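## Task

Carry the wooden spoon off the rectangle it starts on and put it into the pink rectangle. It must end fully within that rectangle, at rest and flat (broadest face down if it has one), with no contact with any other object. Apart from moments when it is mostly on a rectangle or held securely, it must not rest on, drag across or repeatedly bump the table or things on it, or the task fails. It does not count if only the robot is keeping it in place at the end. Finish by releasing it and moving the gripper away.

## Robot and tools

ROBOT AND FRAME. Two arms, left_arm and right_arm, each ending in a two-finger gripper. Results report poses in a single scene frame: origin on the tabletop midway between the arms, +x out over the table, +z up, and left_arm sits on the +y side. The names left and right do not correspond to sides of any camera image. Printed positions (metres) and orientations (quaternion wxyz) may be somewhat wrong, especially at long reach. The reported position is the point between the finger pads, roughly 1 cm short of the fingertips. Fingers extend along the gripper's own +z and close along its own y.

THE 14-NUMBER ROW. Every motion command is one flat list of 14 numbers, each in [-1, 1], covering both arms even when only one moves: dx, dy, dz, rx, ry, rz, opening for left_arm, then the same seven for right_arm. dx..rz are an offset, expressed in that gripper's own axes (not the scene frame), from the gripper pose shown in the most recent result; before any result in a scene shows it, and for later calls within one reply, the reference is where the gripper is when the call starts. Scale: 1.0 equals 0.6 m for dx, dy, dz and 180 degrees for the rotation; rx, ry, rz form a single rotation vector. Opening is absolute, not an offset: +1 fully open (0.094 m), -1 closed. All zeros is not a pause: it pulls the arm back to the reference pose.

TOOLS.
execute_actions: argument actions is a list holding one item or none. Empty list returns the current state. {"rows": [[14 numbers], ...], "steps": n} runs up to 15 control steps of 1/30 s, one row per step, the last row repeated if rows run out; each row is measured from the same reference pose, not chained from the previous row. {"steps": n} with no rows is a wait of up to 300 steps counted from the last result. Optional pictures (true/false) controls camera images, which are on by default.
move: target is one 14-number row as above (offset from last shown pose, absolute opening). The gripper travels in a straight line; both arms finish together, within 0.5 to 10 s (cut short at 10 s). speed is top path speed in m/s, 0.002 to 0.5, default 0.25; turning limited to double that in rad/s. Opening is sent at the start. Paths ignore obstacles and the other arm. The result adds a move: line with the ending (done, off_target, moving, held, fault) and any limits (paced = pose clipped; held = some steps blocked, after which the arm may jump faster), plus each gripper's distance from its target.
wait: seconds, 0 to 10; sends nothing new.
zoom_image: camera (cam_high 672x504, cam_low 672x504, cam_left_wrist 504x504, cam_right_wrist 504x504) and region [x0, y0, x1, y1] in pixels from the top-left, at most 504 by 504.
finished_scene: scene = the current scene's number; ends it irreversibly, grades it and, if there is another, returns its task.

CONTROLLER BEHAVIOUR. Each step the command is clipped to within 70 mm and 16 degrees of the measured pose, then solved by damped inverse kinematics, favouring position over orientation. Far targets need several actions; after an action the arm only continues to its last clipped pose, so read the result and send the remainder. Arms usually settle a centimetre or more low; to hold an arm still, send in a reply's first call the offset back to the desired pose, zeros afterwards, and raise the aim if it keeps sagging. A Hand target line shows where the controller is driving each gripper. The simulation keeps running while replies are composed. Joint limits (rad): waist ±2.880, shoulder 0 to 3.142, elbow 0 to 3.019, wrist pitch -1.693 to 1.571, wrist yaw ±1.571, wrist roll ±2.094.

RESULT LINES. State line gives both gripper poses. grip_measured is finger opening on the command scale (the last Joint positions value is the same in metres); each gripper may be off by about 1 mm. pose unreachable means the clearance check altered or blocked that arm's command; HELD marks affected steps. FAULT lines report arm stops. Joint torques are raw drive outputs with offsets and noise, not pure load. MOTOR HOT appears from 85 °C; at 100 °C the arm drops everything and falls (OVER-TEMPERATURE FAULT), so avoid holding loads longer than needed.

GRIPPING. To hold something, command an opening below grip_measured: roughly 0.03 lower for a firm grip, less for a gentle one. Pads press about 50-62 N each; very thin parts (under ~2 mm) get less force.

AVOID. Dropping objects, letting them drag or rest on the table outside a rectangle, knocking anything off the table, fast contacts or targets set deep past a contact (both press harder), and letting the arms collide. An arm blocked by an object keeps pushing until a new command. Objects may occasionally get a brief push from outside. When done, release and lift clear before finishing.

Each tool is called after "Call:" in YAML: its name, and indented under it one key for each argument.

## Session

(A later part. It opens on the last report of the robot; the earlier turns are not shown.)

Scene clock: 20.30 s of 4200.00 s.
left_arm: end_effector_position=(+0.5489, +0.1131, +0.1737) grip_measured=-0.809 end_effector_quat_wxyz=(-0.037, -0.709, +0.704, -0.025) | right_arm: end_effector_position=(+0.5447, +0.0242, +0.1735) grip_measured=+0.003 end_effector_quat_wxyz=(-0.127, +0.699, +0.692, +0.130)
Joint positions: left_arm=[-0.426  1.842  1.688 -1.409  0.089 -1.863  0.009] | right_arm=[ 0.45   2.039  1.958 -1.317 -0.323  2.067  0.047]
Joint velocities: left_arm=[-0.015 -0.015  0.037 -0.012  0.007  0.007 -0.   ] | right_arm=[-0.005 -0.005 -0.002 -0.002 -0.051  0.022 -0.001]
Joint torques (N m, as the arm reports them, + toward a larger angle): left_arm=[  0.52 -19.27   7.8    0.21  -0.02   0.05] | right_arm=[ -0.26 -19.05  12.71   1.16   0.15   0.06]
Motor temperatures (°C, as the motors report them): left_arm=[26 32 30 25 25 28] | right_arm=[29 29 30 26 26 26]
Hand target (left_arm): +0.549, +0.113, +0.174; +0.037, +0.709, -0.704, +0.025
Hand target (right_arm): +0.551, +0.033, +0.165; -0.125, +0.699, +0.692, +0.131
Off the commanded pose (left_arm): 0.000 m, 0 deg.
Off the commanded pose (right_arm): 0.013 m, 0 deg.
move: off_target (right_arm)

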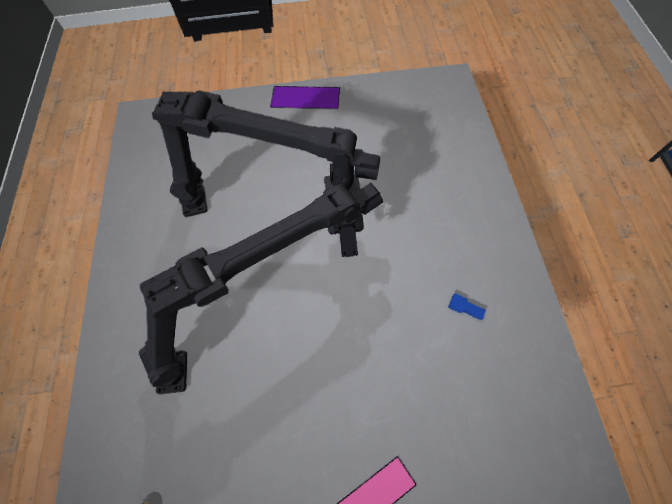

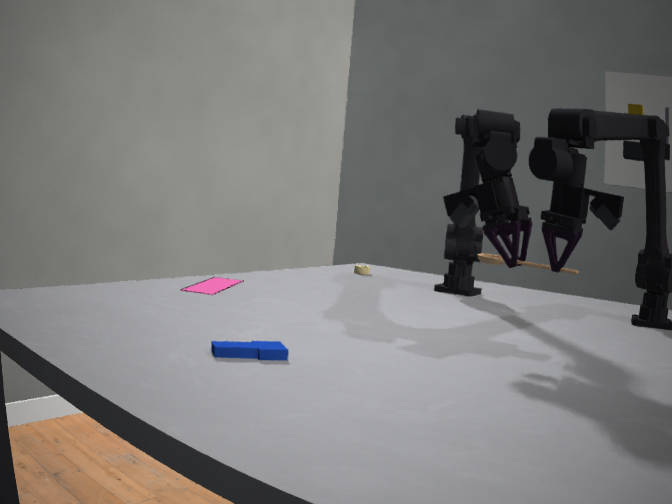

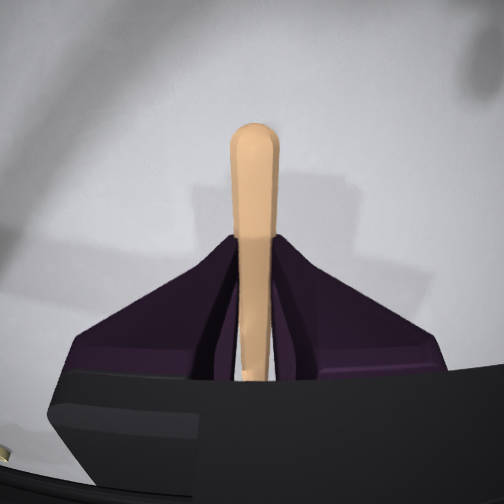

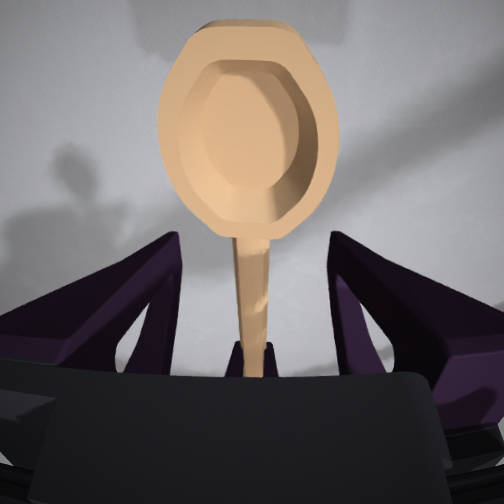

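Call:
move:
  target: [0,0,0,0,0,0,-0.95,0,0,0,0,0,0,-0.97]

Scene clock: 21.37 s of 4200.00 s.
left_arm: end_effector_position=(+0.5489, +0.1131, +0.1737) grip_measured=-0.809 end_effector_quat_wxyz=(-0.037, -0.709, +0.704, -0.025) | right_arm: end_effector_position=(+0.5447, +0.0242, +0.1735) grip_measured=-0.816 end_effector_quat_wxyz=(-0.127, +0.699, +0.691, +0.130)
Joint positions: left_arm=[-0.426  1.842  1.688 -1.409  0.089 -1.863  0.009] | right_arm=[ 0.45   2.039  1.958 -1.317 -0.323  2.068  0.009]
Joint velocities: left_arm=[-0.015 -0.015  0.002 -0.002 -0.037  0.037 -0.001] | right_arm=[-0.015 -0.005  0.002 -0.022 -0.066 -0.022 -0.001]
Joint torques (N m, as the arm reports them, + toward a larger angle): left_arm=[  0.61 -19.33   7.81   0.26  -0.04   0.05] | right_arm=[ -1.03 -20.63  10.58   0.76  -0.04  -0.03]
Motor temperatures (°C, as the motors report them): left_arm=[26 32 30 25 25 28] | right_arm=[29 29 30 26 26 26]
Hand target (left_arm): +0.549, +0.113, +0.174; +0.037, +0.709, -0.704, +0.025
Hand target (right_arm): +0.545, +0.024, +0.174; -0.127, +0.699, +0.692, +0.130
Off the commanded pose (left_arm): 0.000 m, 0 deg.
Off the commanded pose (right_arm): 0.000 m, 0 deg.
move: done

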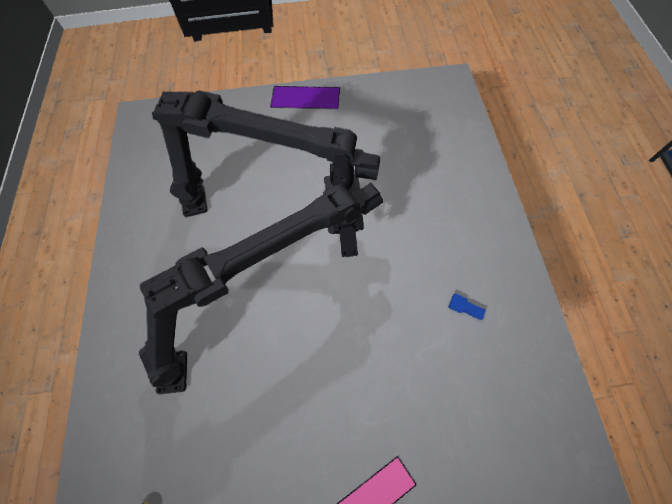

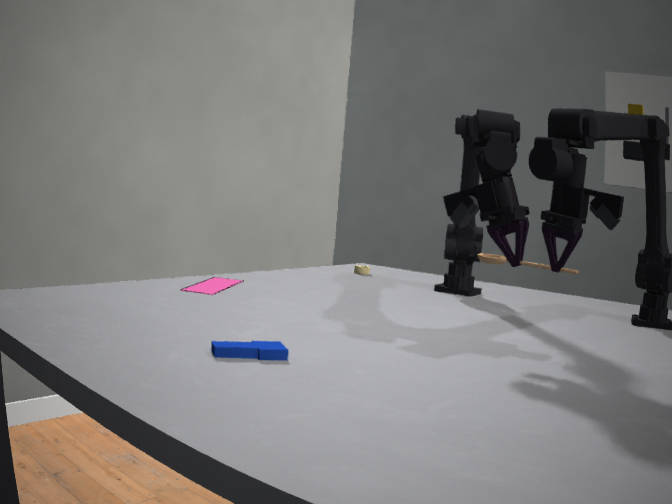

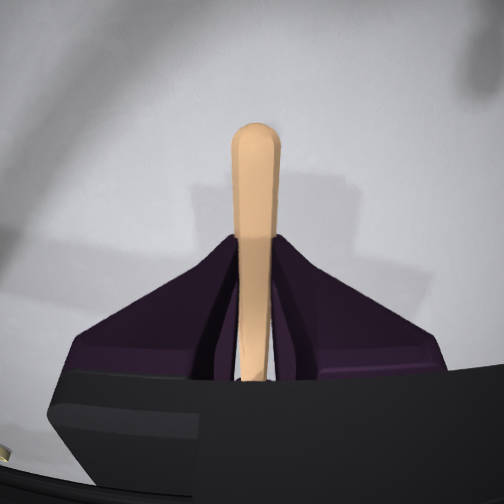

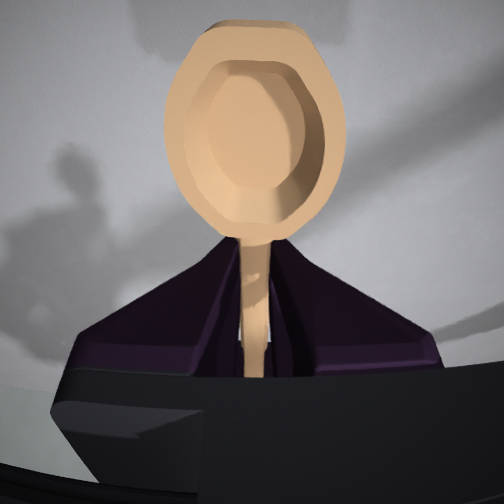

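Call:
move:
  target: [0,0,0,0,0,0,0.2,0,0,0,0,0,0,-0.97]

Call:
move:
  target: [-0.25,0,-0.03,0,0,0,0.2,-0.39,0,-0.15,0,0.01,0,-0.97]
  speed: 0.3

Call:
move:
  target: [0,0,0,0,0,0,0.2,-0.85,-0.05,-0.165,-0.12,0,0.305,-0.97]
  speed: 0.3

Scene clock: 23.53 s of 4200.00 s.
left_arm: end_effector_position=(+0.5489, +0.1131, +0.1737) grip_measured=+0.198 end_effector_quat_wxyz=(-0.037, -0.709, +0.704, -0.025) | right_arm: end_effector_position=(+0.5447, +0.0242, +0.1735) grip_measured=-0.816 end_effector_quat_wxyz=(-0.127, +0.699, +0.691, +0.130)
Joint positions: left_arm=[-0.426  1.842  1.688 -1.409  0.089 -1.863  0.056] | right_arm=[ 0.45   2.039  1.958 -1.317 -0.323  2.068  0.009]
Joint velocities: left_arm=[ 0.005  0.005 -0.012 -0.007 -0.037  0.007 -0.001] | right_arm=[-0.015 -0.015 -0.007  0.007 -0.007 -0.022  0.   ]
Joint torques (N m, as the arm reports them, + toward a larger angle): left_arm=[  0.91 -19.31   7.76   0.24  -0.03   0.05] | right_arm=[ -0.82 -20.49  10.55   0.76  -0.04  -0.03]
Motor temperatures (°C, as the motors report them): left_arm=[26 32 30 25 25 28] | right_arm=[29 29 30 26 26 26]
Hand target (left_arm): +0.549, +0.113, +0.174; +0.037, +0.709, -0.704, +0.025
Hand target (right_arm): +0.545, +0.024, +0.174; -0.127, +0.699, +0.691, +0.130
Off the commanded pose (left_arm): 0.000 m, 0 deg.
Off the commanded pose (right_arm): 0.000 m, 0 deg.
move: done

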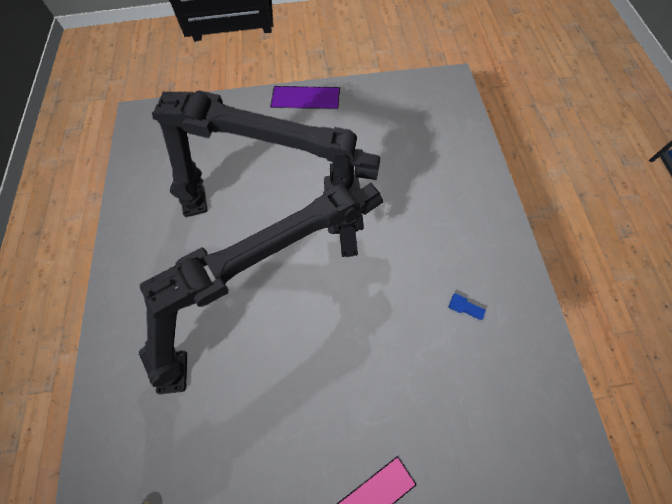

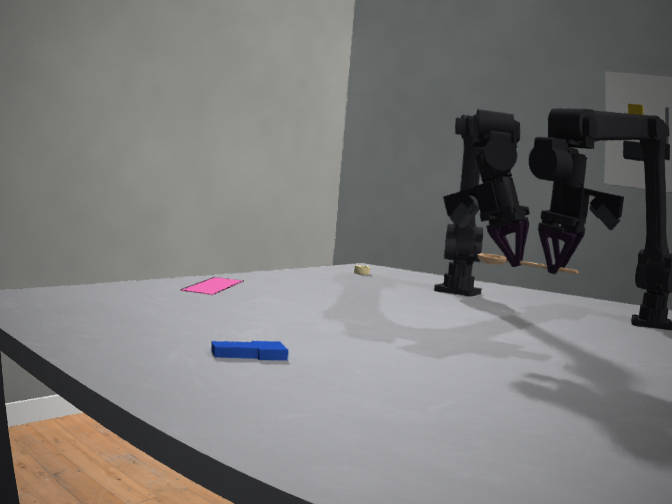

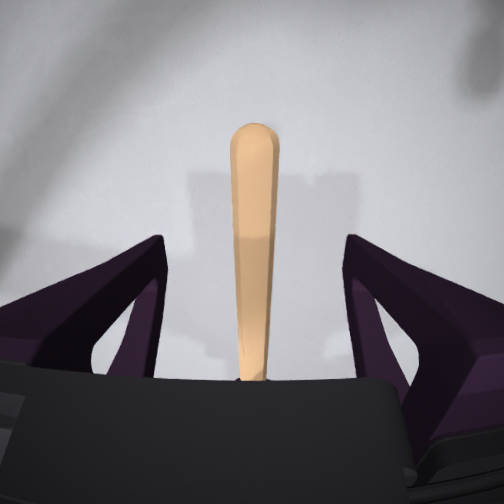

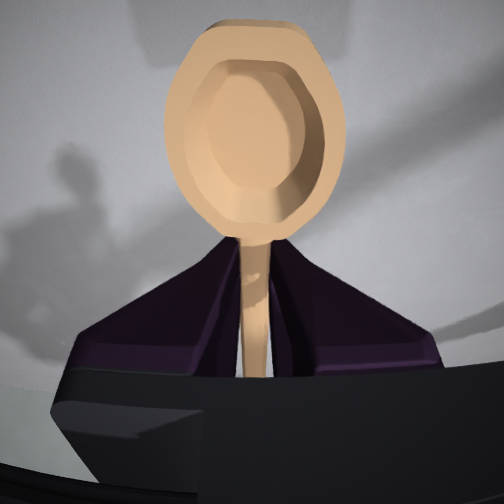

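Scene clock: 24.97 s of 4200.00 s.
left_arm: end_effector_position=(+0.5536, +0.2658, +0.1684) grip_measured=+0.198 end_effector_quat_wxyz=(-0.038, -0.716, +0.697, -0.018) | right_arm: end_effector_position=(+0.5435, -0.2318, +0.1713) grip_measured=-0.816 end_effector_quat_wxyz=(-0.134, +0.705, +0.682, +0.142)
Joint positions: left_arm=[-0.155  1.808  1.626 -1.416  0.08  -1.61   0.056] | right_arm=[ 0.036  1.873  1.694 -1.355 -0.391  1.655  0.009]
Joint velocities: left_arm=[-0.015 -0.005 -0.012  0.012 -0.022  0.11  -0.   ] | right_arm=[ 0.005 -0.005 -0.012 -0.022  0.007 -0.022 -0.001]
Joint torques (N m, as the arm reports them, + toward a larger angle): left_arm=[  0.95 -20.4    7.56  -0.16  -0.09   0.2 ] | right_arm=[  0.02 -19.     9.65   0.29  -0.27  -0.15]
Motor temperatures (°C, as the motors report them): left_arm=[26 32 30 25 25 28] | right_arm=[29 29 30 26 26 26]
Hand target (left_arm): +0.550, +0.266, +0.178; +0.034, +0.709, -0.704, +0.021
Hand target (right_arm): +0.538, -0.226, +0.178; -0.135, +0.698, +0.689, +0.144
Off the commanded pose (left_arm): 0.012 m, 1 deg.
Off the commanded pose (right_arm): 0.006 m, 1 deg.
move: off_target (left_arm)

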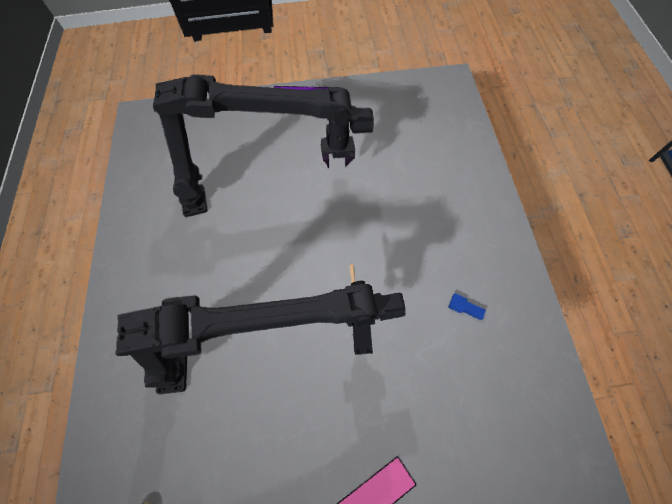

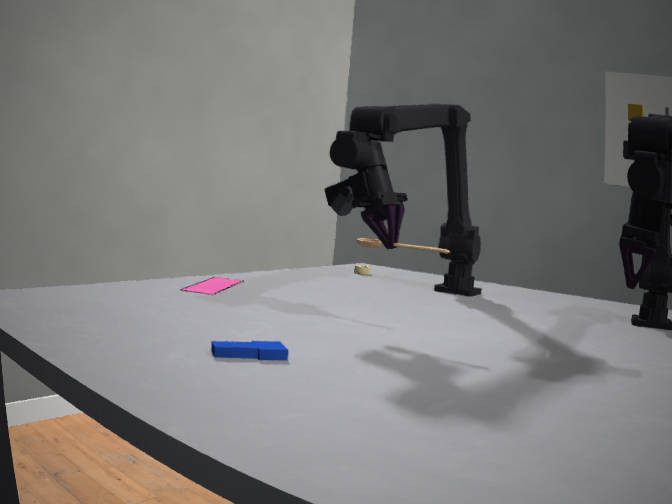

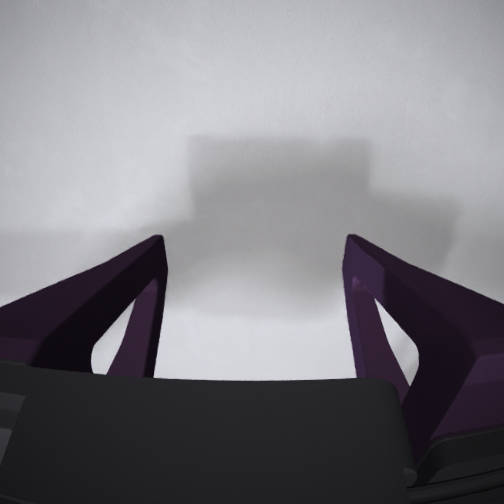

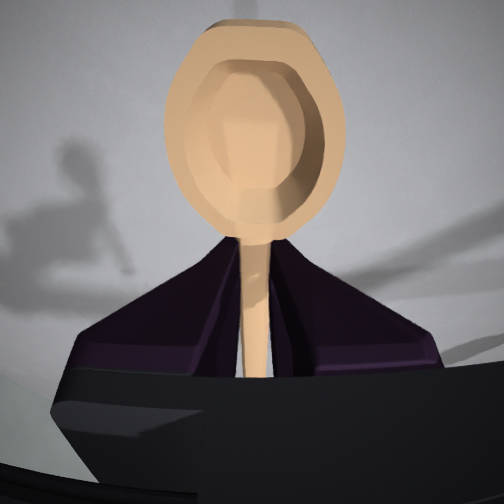

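Scene clock: 27.17 s of 4200.00 s.
left_arm: end_effector_position=(+0.5536, +0.2658, +0.1684) grip_measured=+0.198 end_effector_quat_wxyz=(-0.038, -0.716, +0.697, -0.018) | right_arm: end_effector_position=(+0.4736, -0.7324, +0.0708) grip_measured=-0.816 end_effector_quat_wxyz=(-0.059, +0.950, +0.246, +0.181)
Joint positions: left_arm=[-0.155  1.808  1.626 -1.416  0.08  -1.61   0.056] | right_arm=[-0.779  2.088  1.762 -1.152 -0.373  1.881  0.009]
Joint velocities: left_arm=[-0.015  0.005 -0.002 -0.022 -0.037 -0.022 -0.   ] | right_arm=[-0.005 -0.005 -0.007 -0.002 -0.022  0.022  0.   ]
Joint torques (N m, as the arm reports them, + toward a larger angle): left_arm=[  0.65 -18.44   7.72   0.17  -0.04   0.05] | right_arm=[ -0.43 -18.46  14.82   0.6    0.04   0.07]
Motor temperatures (°C, as the motors report them): left_arm=[26 32 30 25 25 28] | right_arm=[29 29 31 26 26 26]
Hand target (left_arm): +0.554, +0.266, +0.168; +0.038, +0.716, -0.697, +0.018
Hand target (right_arm): +0.489, -0.741, +0.077; -0.047, +0.950, +0.247, +0.188
Off the commanded pose (left_arm): 0.000 m, 0 deg.
Off the commanded pose (right_arm): 0.024 m, 1 deg.
move: off_target (right_arm)

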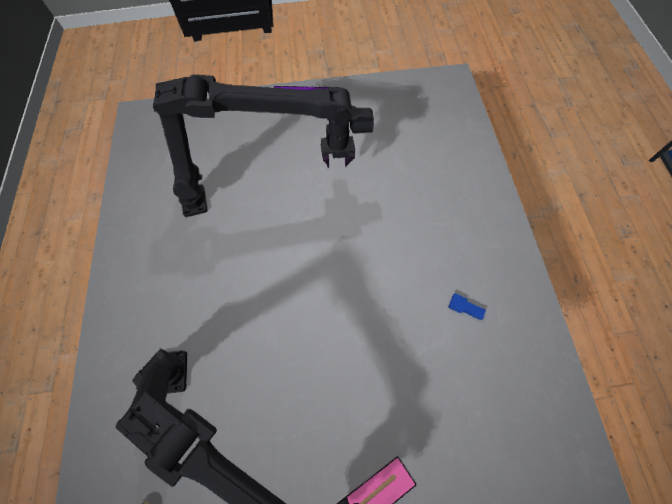

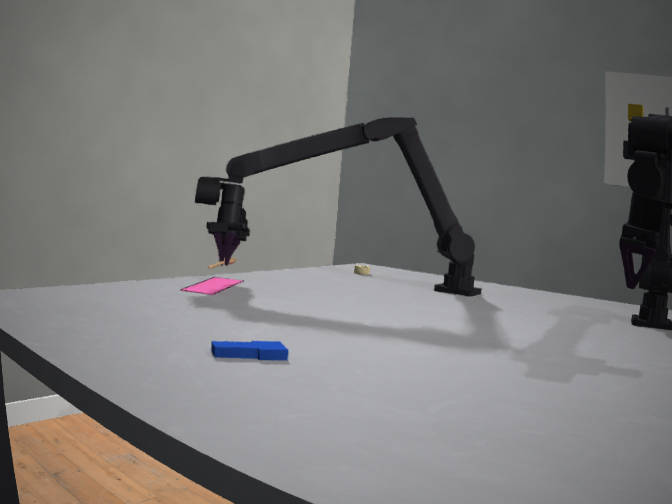

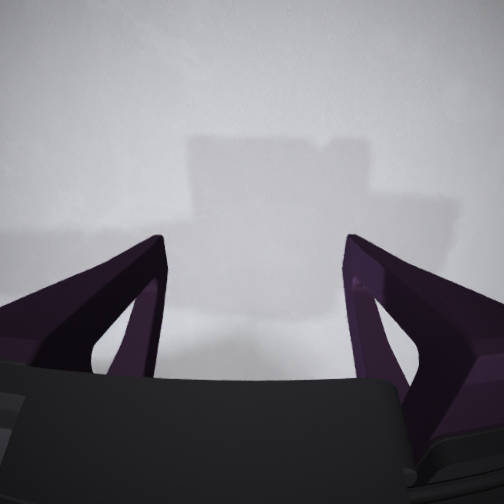

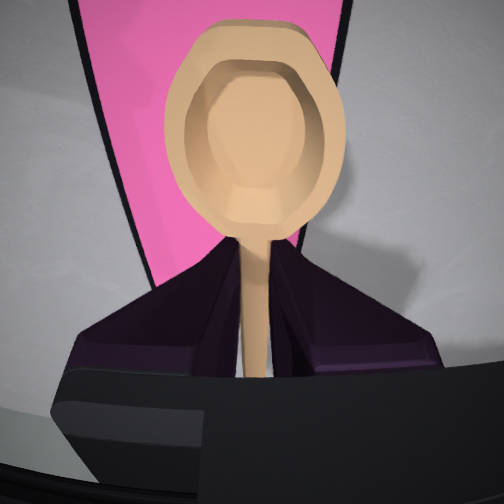

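Call:
move:
  target: [0,0,0,0,0,0,0.2,0.01,0.025,0.1,-0.012,0.015,0,-0.97]
  speed: 0.06

Scene clock: 28.90 s of 4200.00 s.
left_arm: end_effector_position=(+0.5536, +0.2658, +0.1684) grip_measured=+0.198 end_effector_quat_wxyz=(-0.038, -0.716, +0.697, -0.018) | right_arm: end_effector_position=(+0.5000, -0.7388, +0.0324) grip_measured=-0.816 end_effector_quat_wxyz=(-0.037, +0.946, +0.242, +0.211)
Joint positions: left_arm=[-0.155  1.808  1.626 -1.416  0.08  -1.61   0.056] | right_arm=[-0.765  2.146  1.743 -0.994 -0.396  1.919  0.009]
Joint velocities: left_arm=[ 0.005 -0.005  0.007 -0.022 -0.022  0.051 -0.001] | right_arm=[-0.015 -0.005  0.017  0.017  0.007 -0.095  0.   ]
Joint torques (N m, as the arm reports them, + toward a larger angle): left_arm=[  0.77 -18.61   7.64   0.21  -0.04   0.04] | right_arm=[ -0.06 -19.59   9.25   1.13  -0.28   0.04]
Motor temperatures (°C, as the motors report them): left_arm=[26 32 30 25 25 28] | right_arm=[29 29 31 26 26 26]
Hand target (left_arm): +0.554, +0.266, +0.168; +0.038, +0.716, -0.697, +0.018
Hand target (right_arm): +0.504, -0.731, +0.017; -0.046, +0.947, +0.242, +0.208
Off the commanded pose (left_arm): 0.000 m, 0 deg.
Off the commanded pose (right_arm): 0.018 m, 1 deg.
move: off_target (right_arm)

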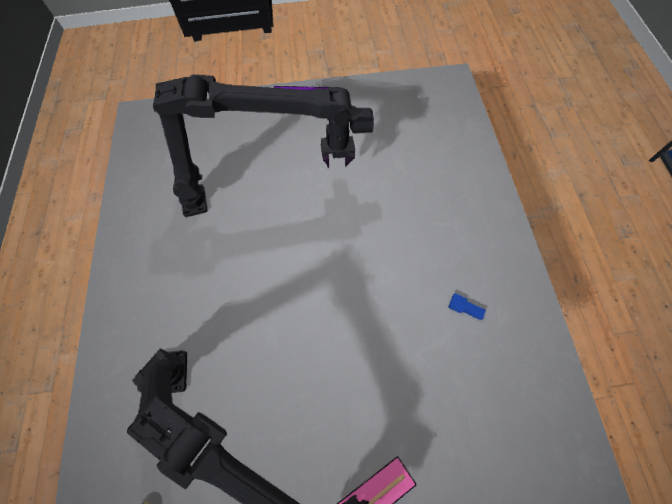

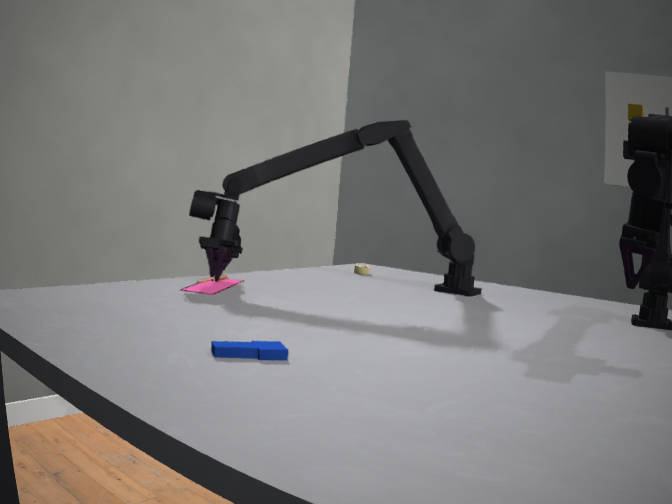

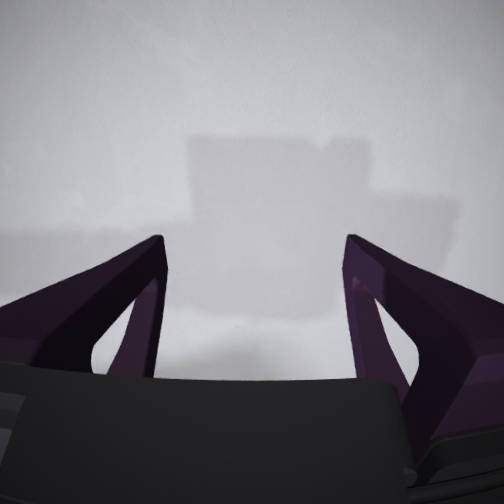

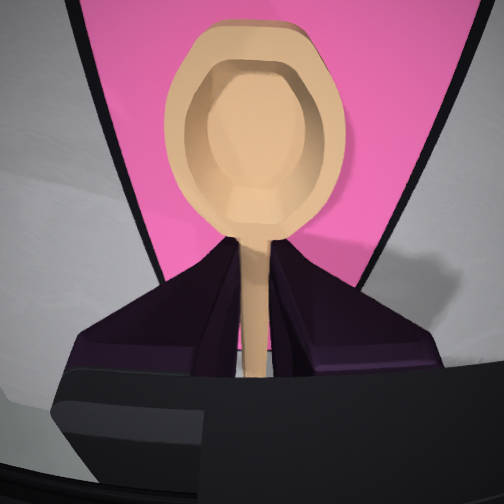

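Call:
move:
  target: [0,0,0,0,0,0,0.2,-0.045,-0.01,0.03,0.01,-0.008,0,-0.97]
  speed: 0.04

Call:
move:
  target: [0,0,0,0,0,0,0.2,0,0,0,0,0,0,0.2]

Call:
move:
  target: [0,0,0,0,0,0,0.2,0,0,-0.3,0,-0.05,0,0.9]

Scene clock: 30.60 s of 4200.00 s.
left_arm: end_effector_position=(+0.5536, +0.2658, +0.1684) grip_measured=+0.198 end_effector_quat_wxyz=(-0.038, -0.716, +0.697, -0.018) | right_arm: end_effector_position=(+0.4939, -0.7373, +0.0264) grip_measured=-0.816 end_effector_quat_wxyz=(-0.039, +0.945, +0.251, +0.206)
Joint positions: left_arm=[-0.155  1.808  1.626 -1.416  0.08  -1.61   0.056] | right_arm=[-0.768  2.146  1.728 -0.994 -0.393  1.894  0.009]
Joint velocities: left_arm=[ 0.005  0.005 -0.012 -0.012 -0.037 -0.081 -0.   ] | right_arm=[-0.015 -0.005  0.002 -0.017 -0.022  0.022  0.001]
Joint torques (N m, as the arm reports them, + toward a larger angle): left_arm=[  0.86 -18.69   7.7    0.16  -0.04   0.05] | right_arm=[ -2.44 -19.05   8.69   0.87   0.15  -0.1 ]
Motor temperatures (°C, as the motors report them): left_arm=[26 32 30 25 25 28] | right_arm=[29 29 31 26 26 26]
Hand target (left_arm): +0.554, +0.266, +0.168; +0.038, +0.716, -0.697, +0.018
Hand target (right_arm): +0.482, -0.742, +0.005; -0.049, +0.948, +0.245, +0.195
Off the commanded pose (left_arm): 0.000 m, 0 deg.
Off the commanded pose (right_arm): 0.025 m, 2 deg.
move: off_target (right_arm)

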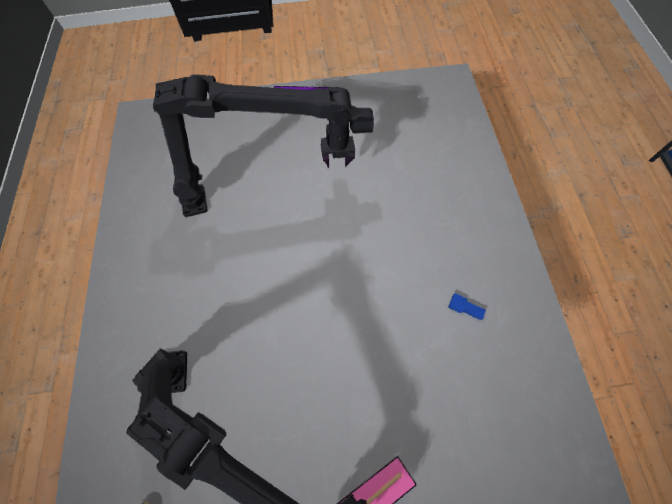

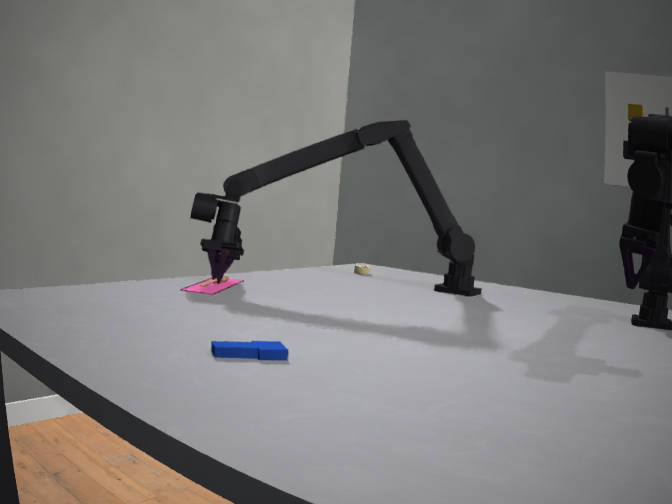

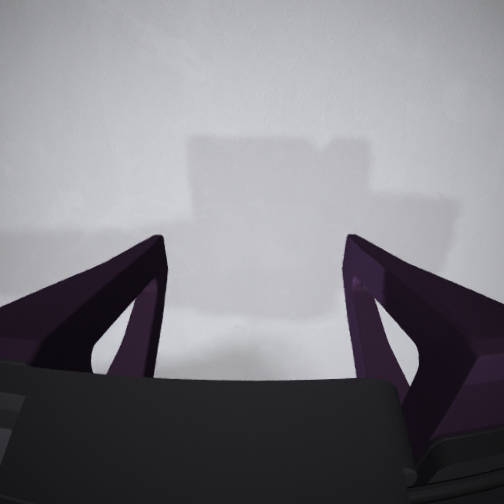

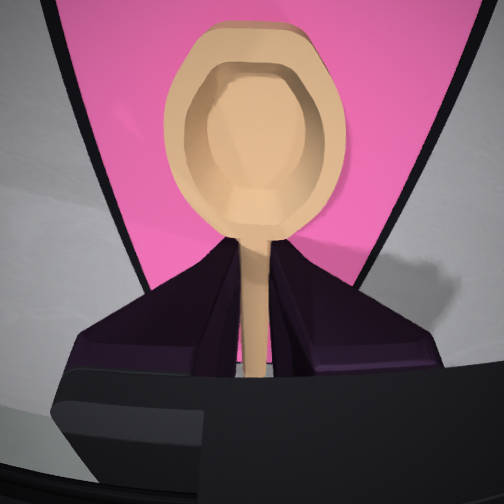

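Scene clock: 31.10 s of 4200.00 s.
left_arm: end_effector_position=(+0.5536, +0.2658, +0.1684) grip_measured=+0.198 end_effector_quat_wxyz=(-0.038, -0.716, +0.697, -0.018) | right_arm: end_effector_position=(+0.4939, -0.7373, +0.0264) grip_measured=+0.197 end_effector_quat_wxyz=(-0.039, +0.945, +0.251, +0.206)
Joint positions: left_arm=[-0.155  1.808  1.626 -1.416  0.08  -1.61   0.056] | right_arm=[-0.768  2.146  1.728 -0.994 -0.393  1.894  0.056]
Joint velocities: left_arm=[-0.015 -0.005  0.007  0.002 -0.007 -0.037 -0.001] | right_arm=[-0.005  0.015  0.002 -0.007 -0.066 -0.037  0.   ]
Joint torques (N m, as the arm reports them, + toward a larger angle): left_arm=[  0.59 -18.73   7.65   0.2   -0.04   0.05] | right_arm=[ -0.77 -21.02   9.6    0.75  -0.08  -0.03]
Motor temperatures (°C, as the motors report them): left_arm=[26 32 30 25 25 28] | right_arm=[29 30 31 26 26 26]
Hand target (left_arm): +0.554, +0.266, +0.168; +0.038, +0.716, -0.697, +0.018
Hand target (right_arm): +0.494, -0.737, +0.026; -0.039, +0.945, +0.251, +0.206
Off the commanded pose (left_arm): 0.000 m, 0 deg.
Off the commanded pose (right_arm): 0.000 m, 0 deg.
move: done

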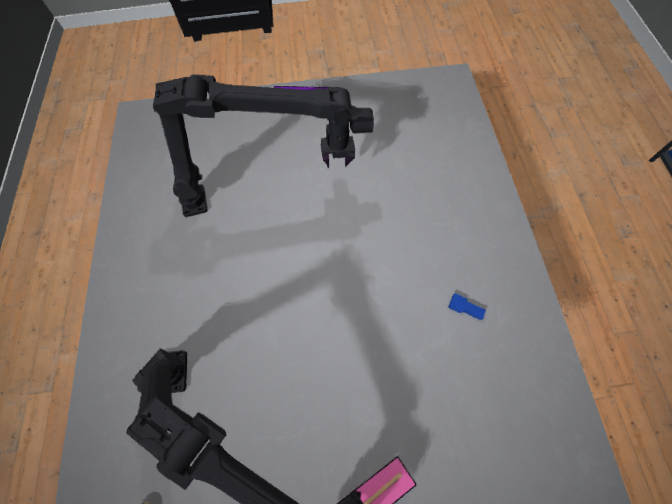

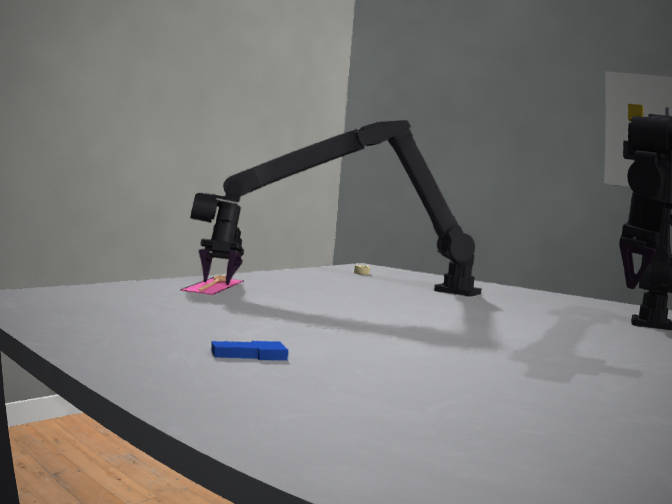

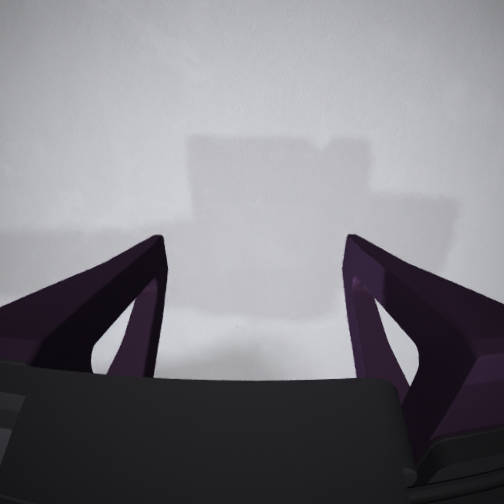

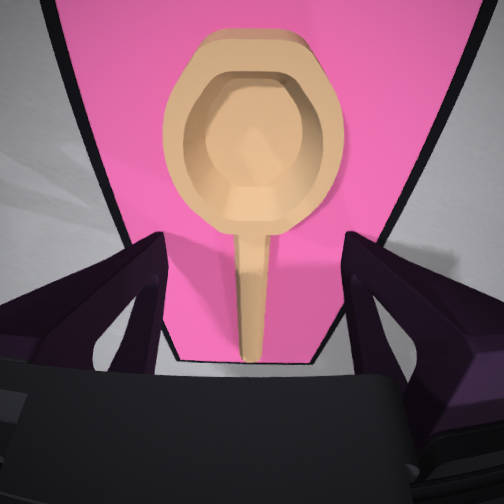

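Scene clock: 32.30 s of 4200.00 s.
left_arm: end_effector_position=(+0.5536, +0.2658, +0.1684) grip_measured=+0.198 end_effector_quat_wxyz=(-0.038, -0.716, +0.697, -0.018) | right_arm: end_effector_position=(+0.4250, -0.7556, +0.1795) grip_measured=+0.897 end_effector_quat_wxyz=(-0.033, +0.959, +0.250, +0.126)
Joint positions: left_arm=[-0.155  1.808  1.626 -1.416  0.08  -1.61   0.056] | right_arm=[-0.829  1.983  1.902 -1.425 -0.254  1.82   0.089]
Joint velocities: left_arm=[-0.005 -0.005 -0.007 -0.002  0.066  0.022  0.001] | right_arm=[-0.005 -0.005 -0.002 -0.012 -0.066 -0.007 -0.001]
Joint torques (N m, as the arm reports them, + toward a larger angle): left_arm=[  0.87 -18.75   7.65   0.18  -0.06   0.03] | right_arm=[ -1.33 -18.75  14.19   0.26   0.19  -0.1 ]
Motor temperatures (°C, as the motors report them): left_arm=[26 32 30 25 25 28] | right_arm=[29 30 31 26 26 26]
Hand target (left_arm): +0.554, +0.266, +0.168; +0.038, +0.716, -0.697, +0.018
Hand target (right_arm): +0.428, -0.766, +0.191; -0.019, +0.958, +0.253, +0.131
Off the commanded pose (left_arm): 0.000 m, 0 deg.
Off the commanded pose (right_arm): 0.018 m, 2 deg.
move: off_target (right_arm); limits=paced

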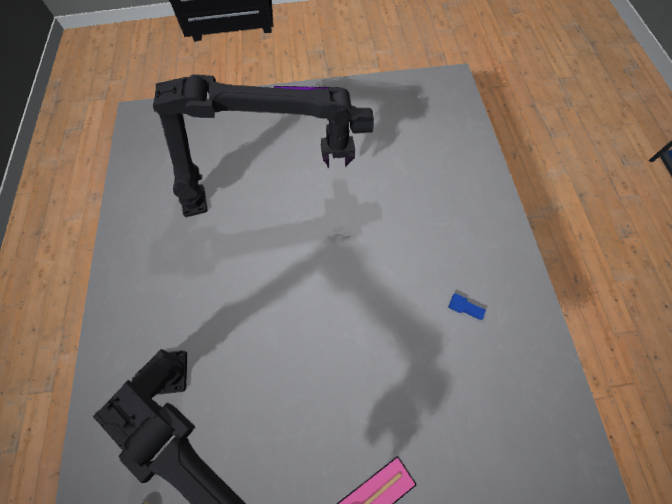

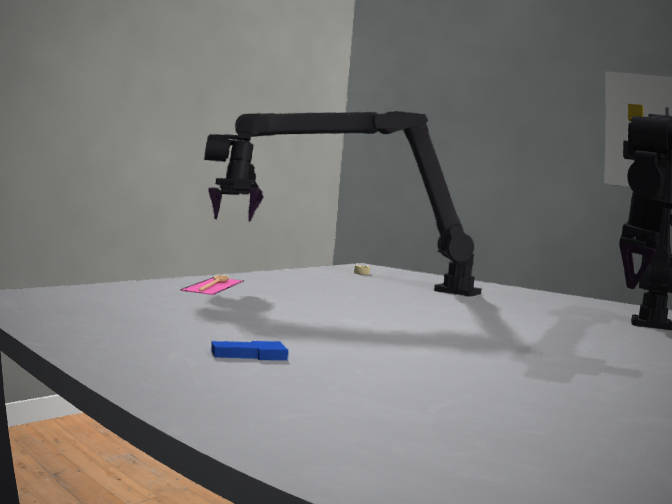

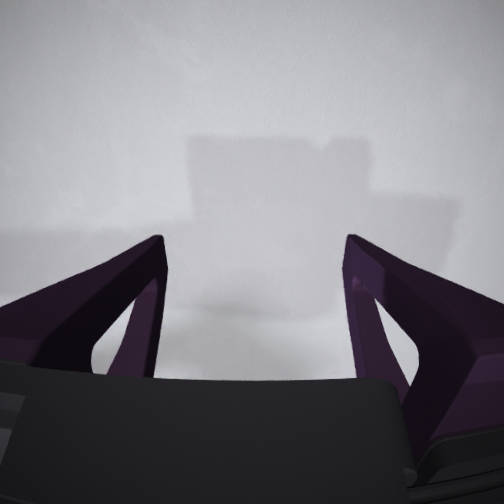

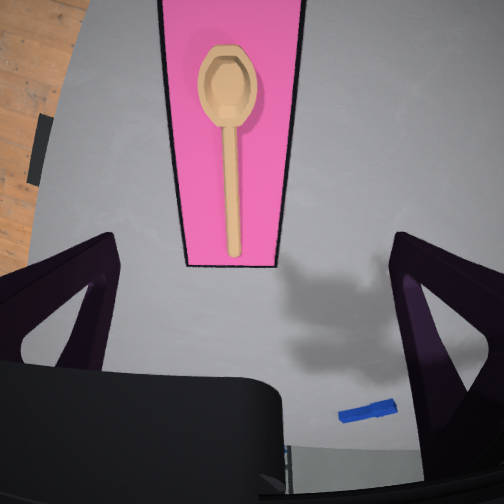

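Call:
finished_scene:
  scene: 2

The scene is finished: the task was done.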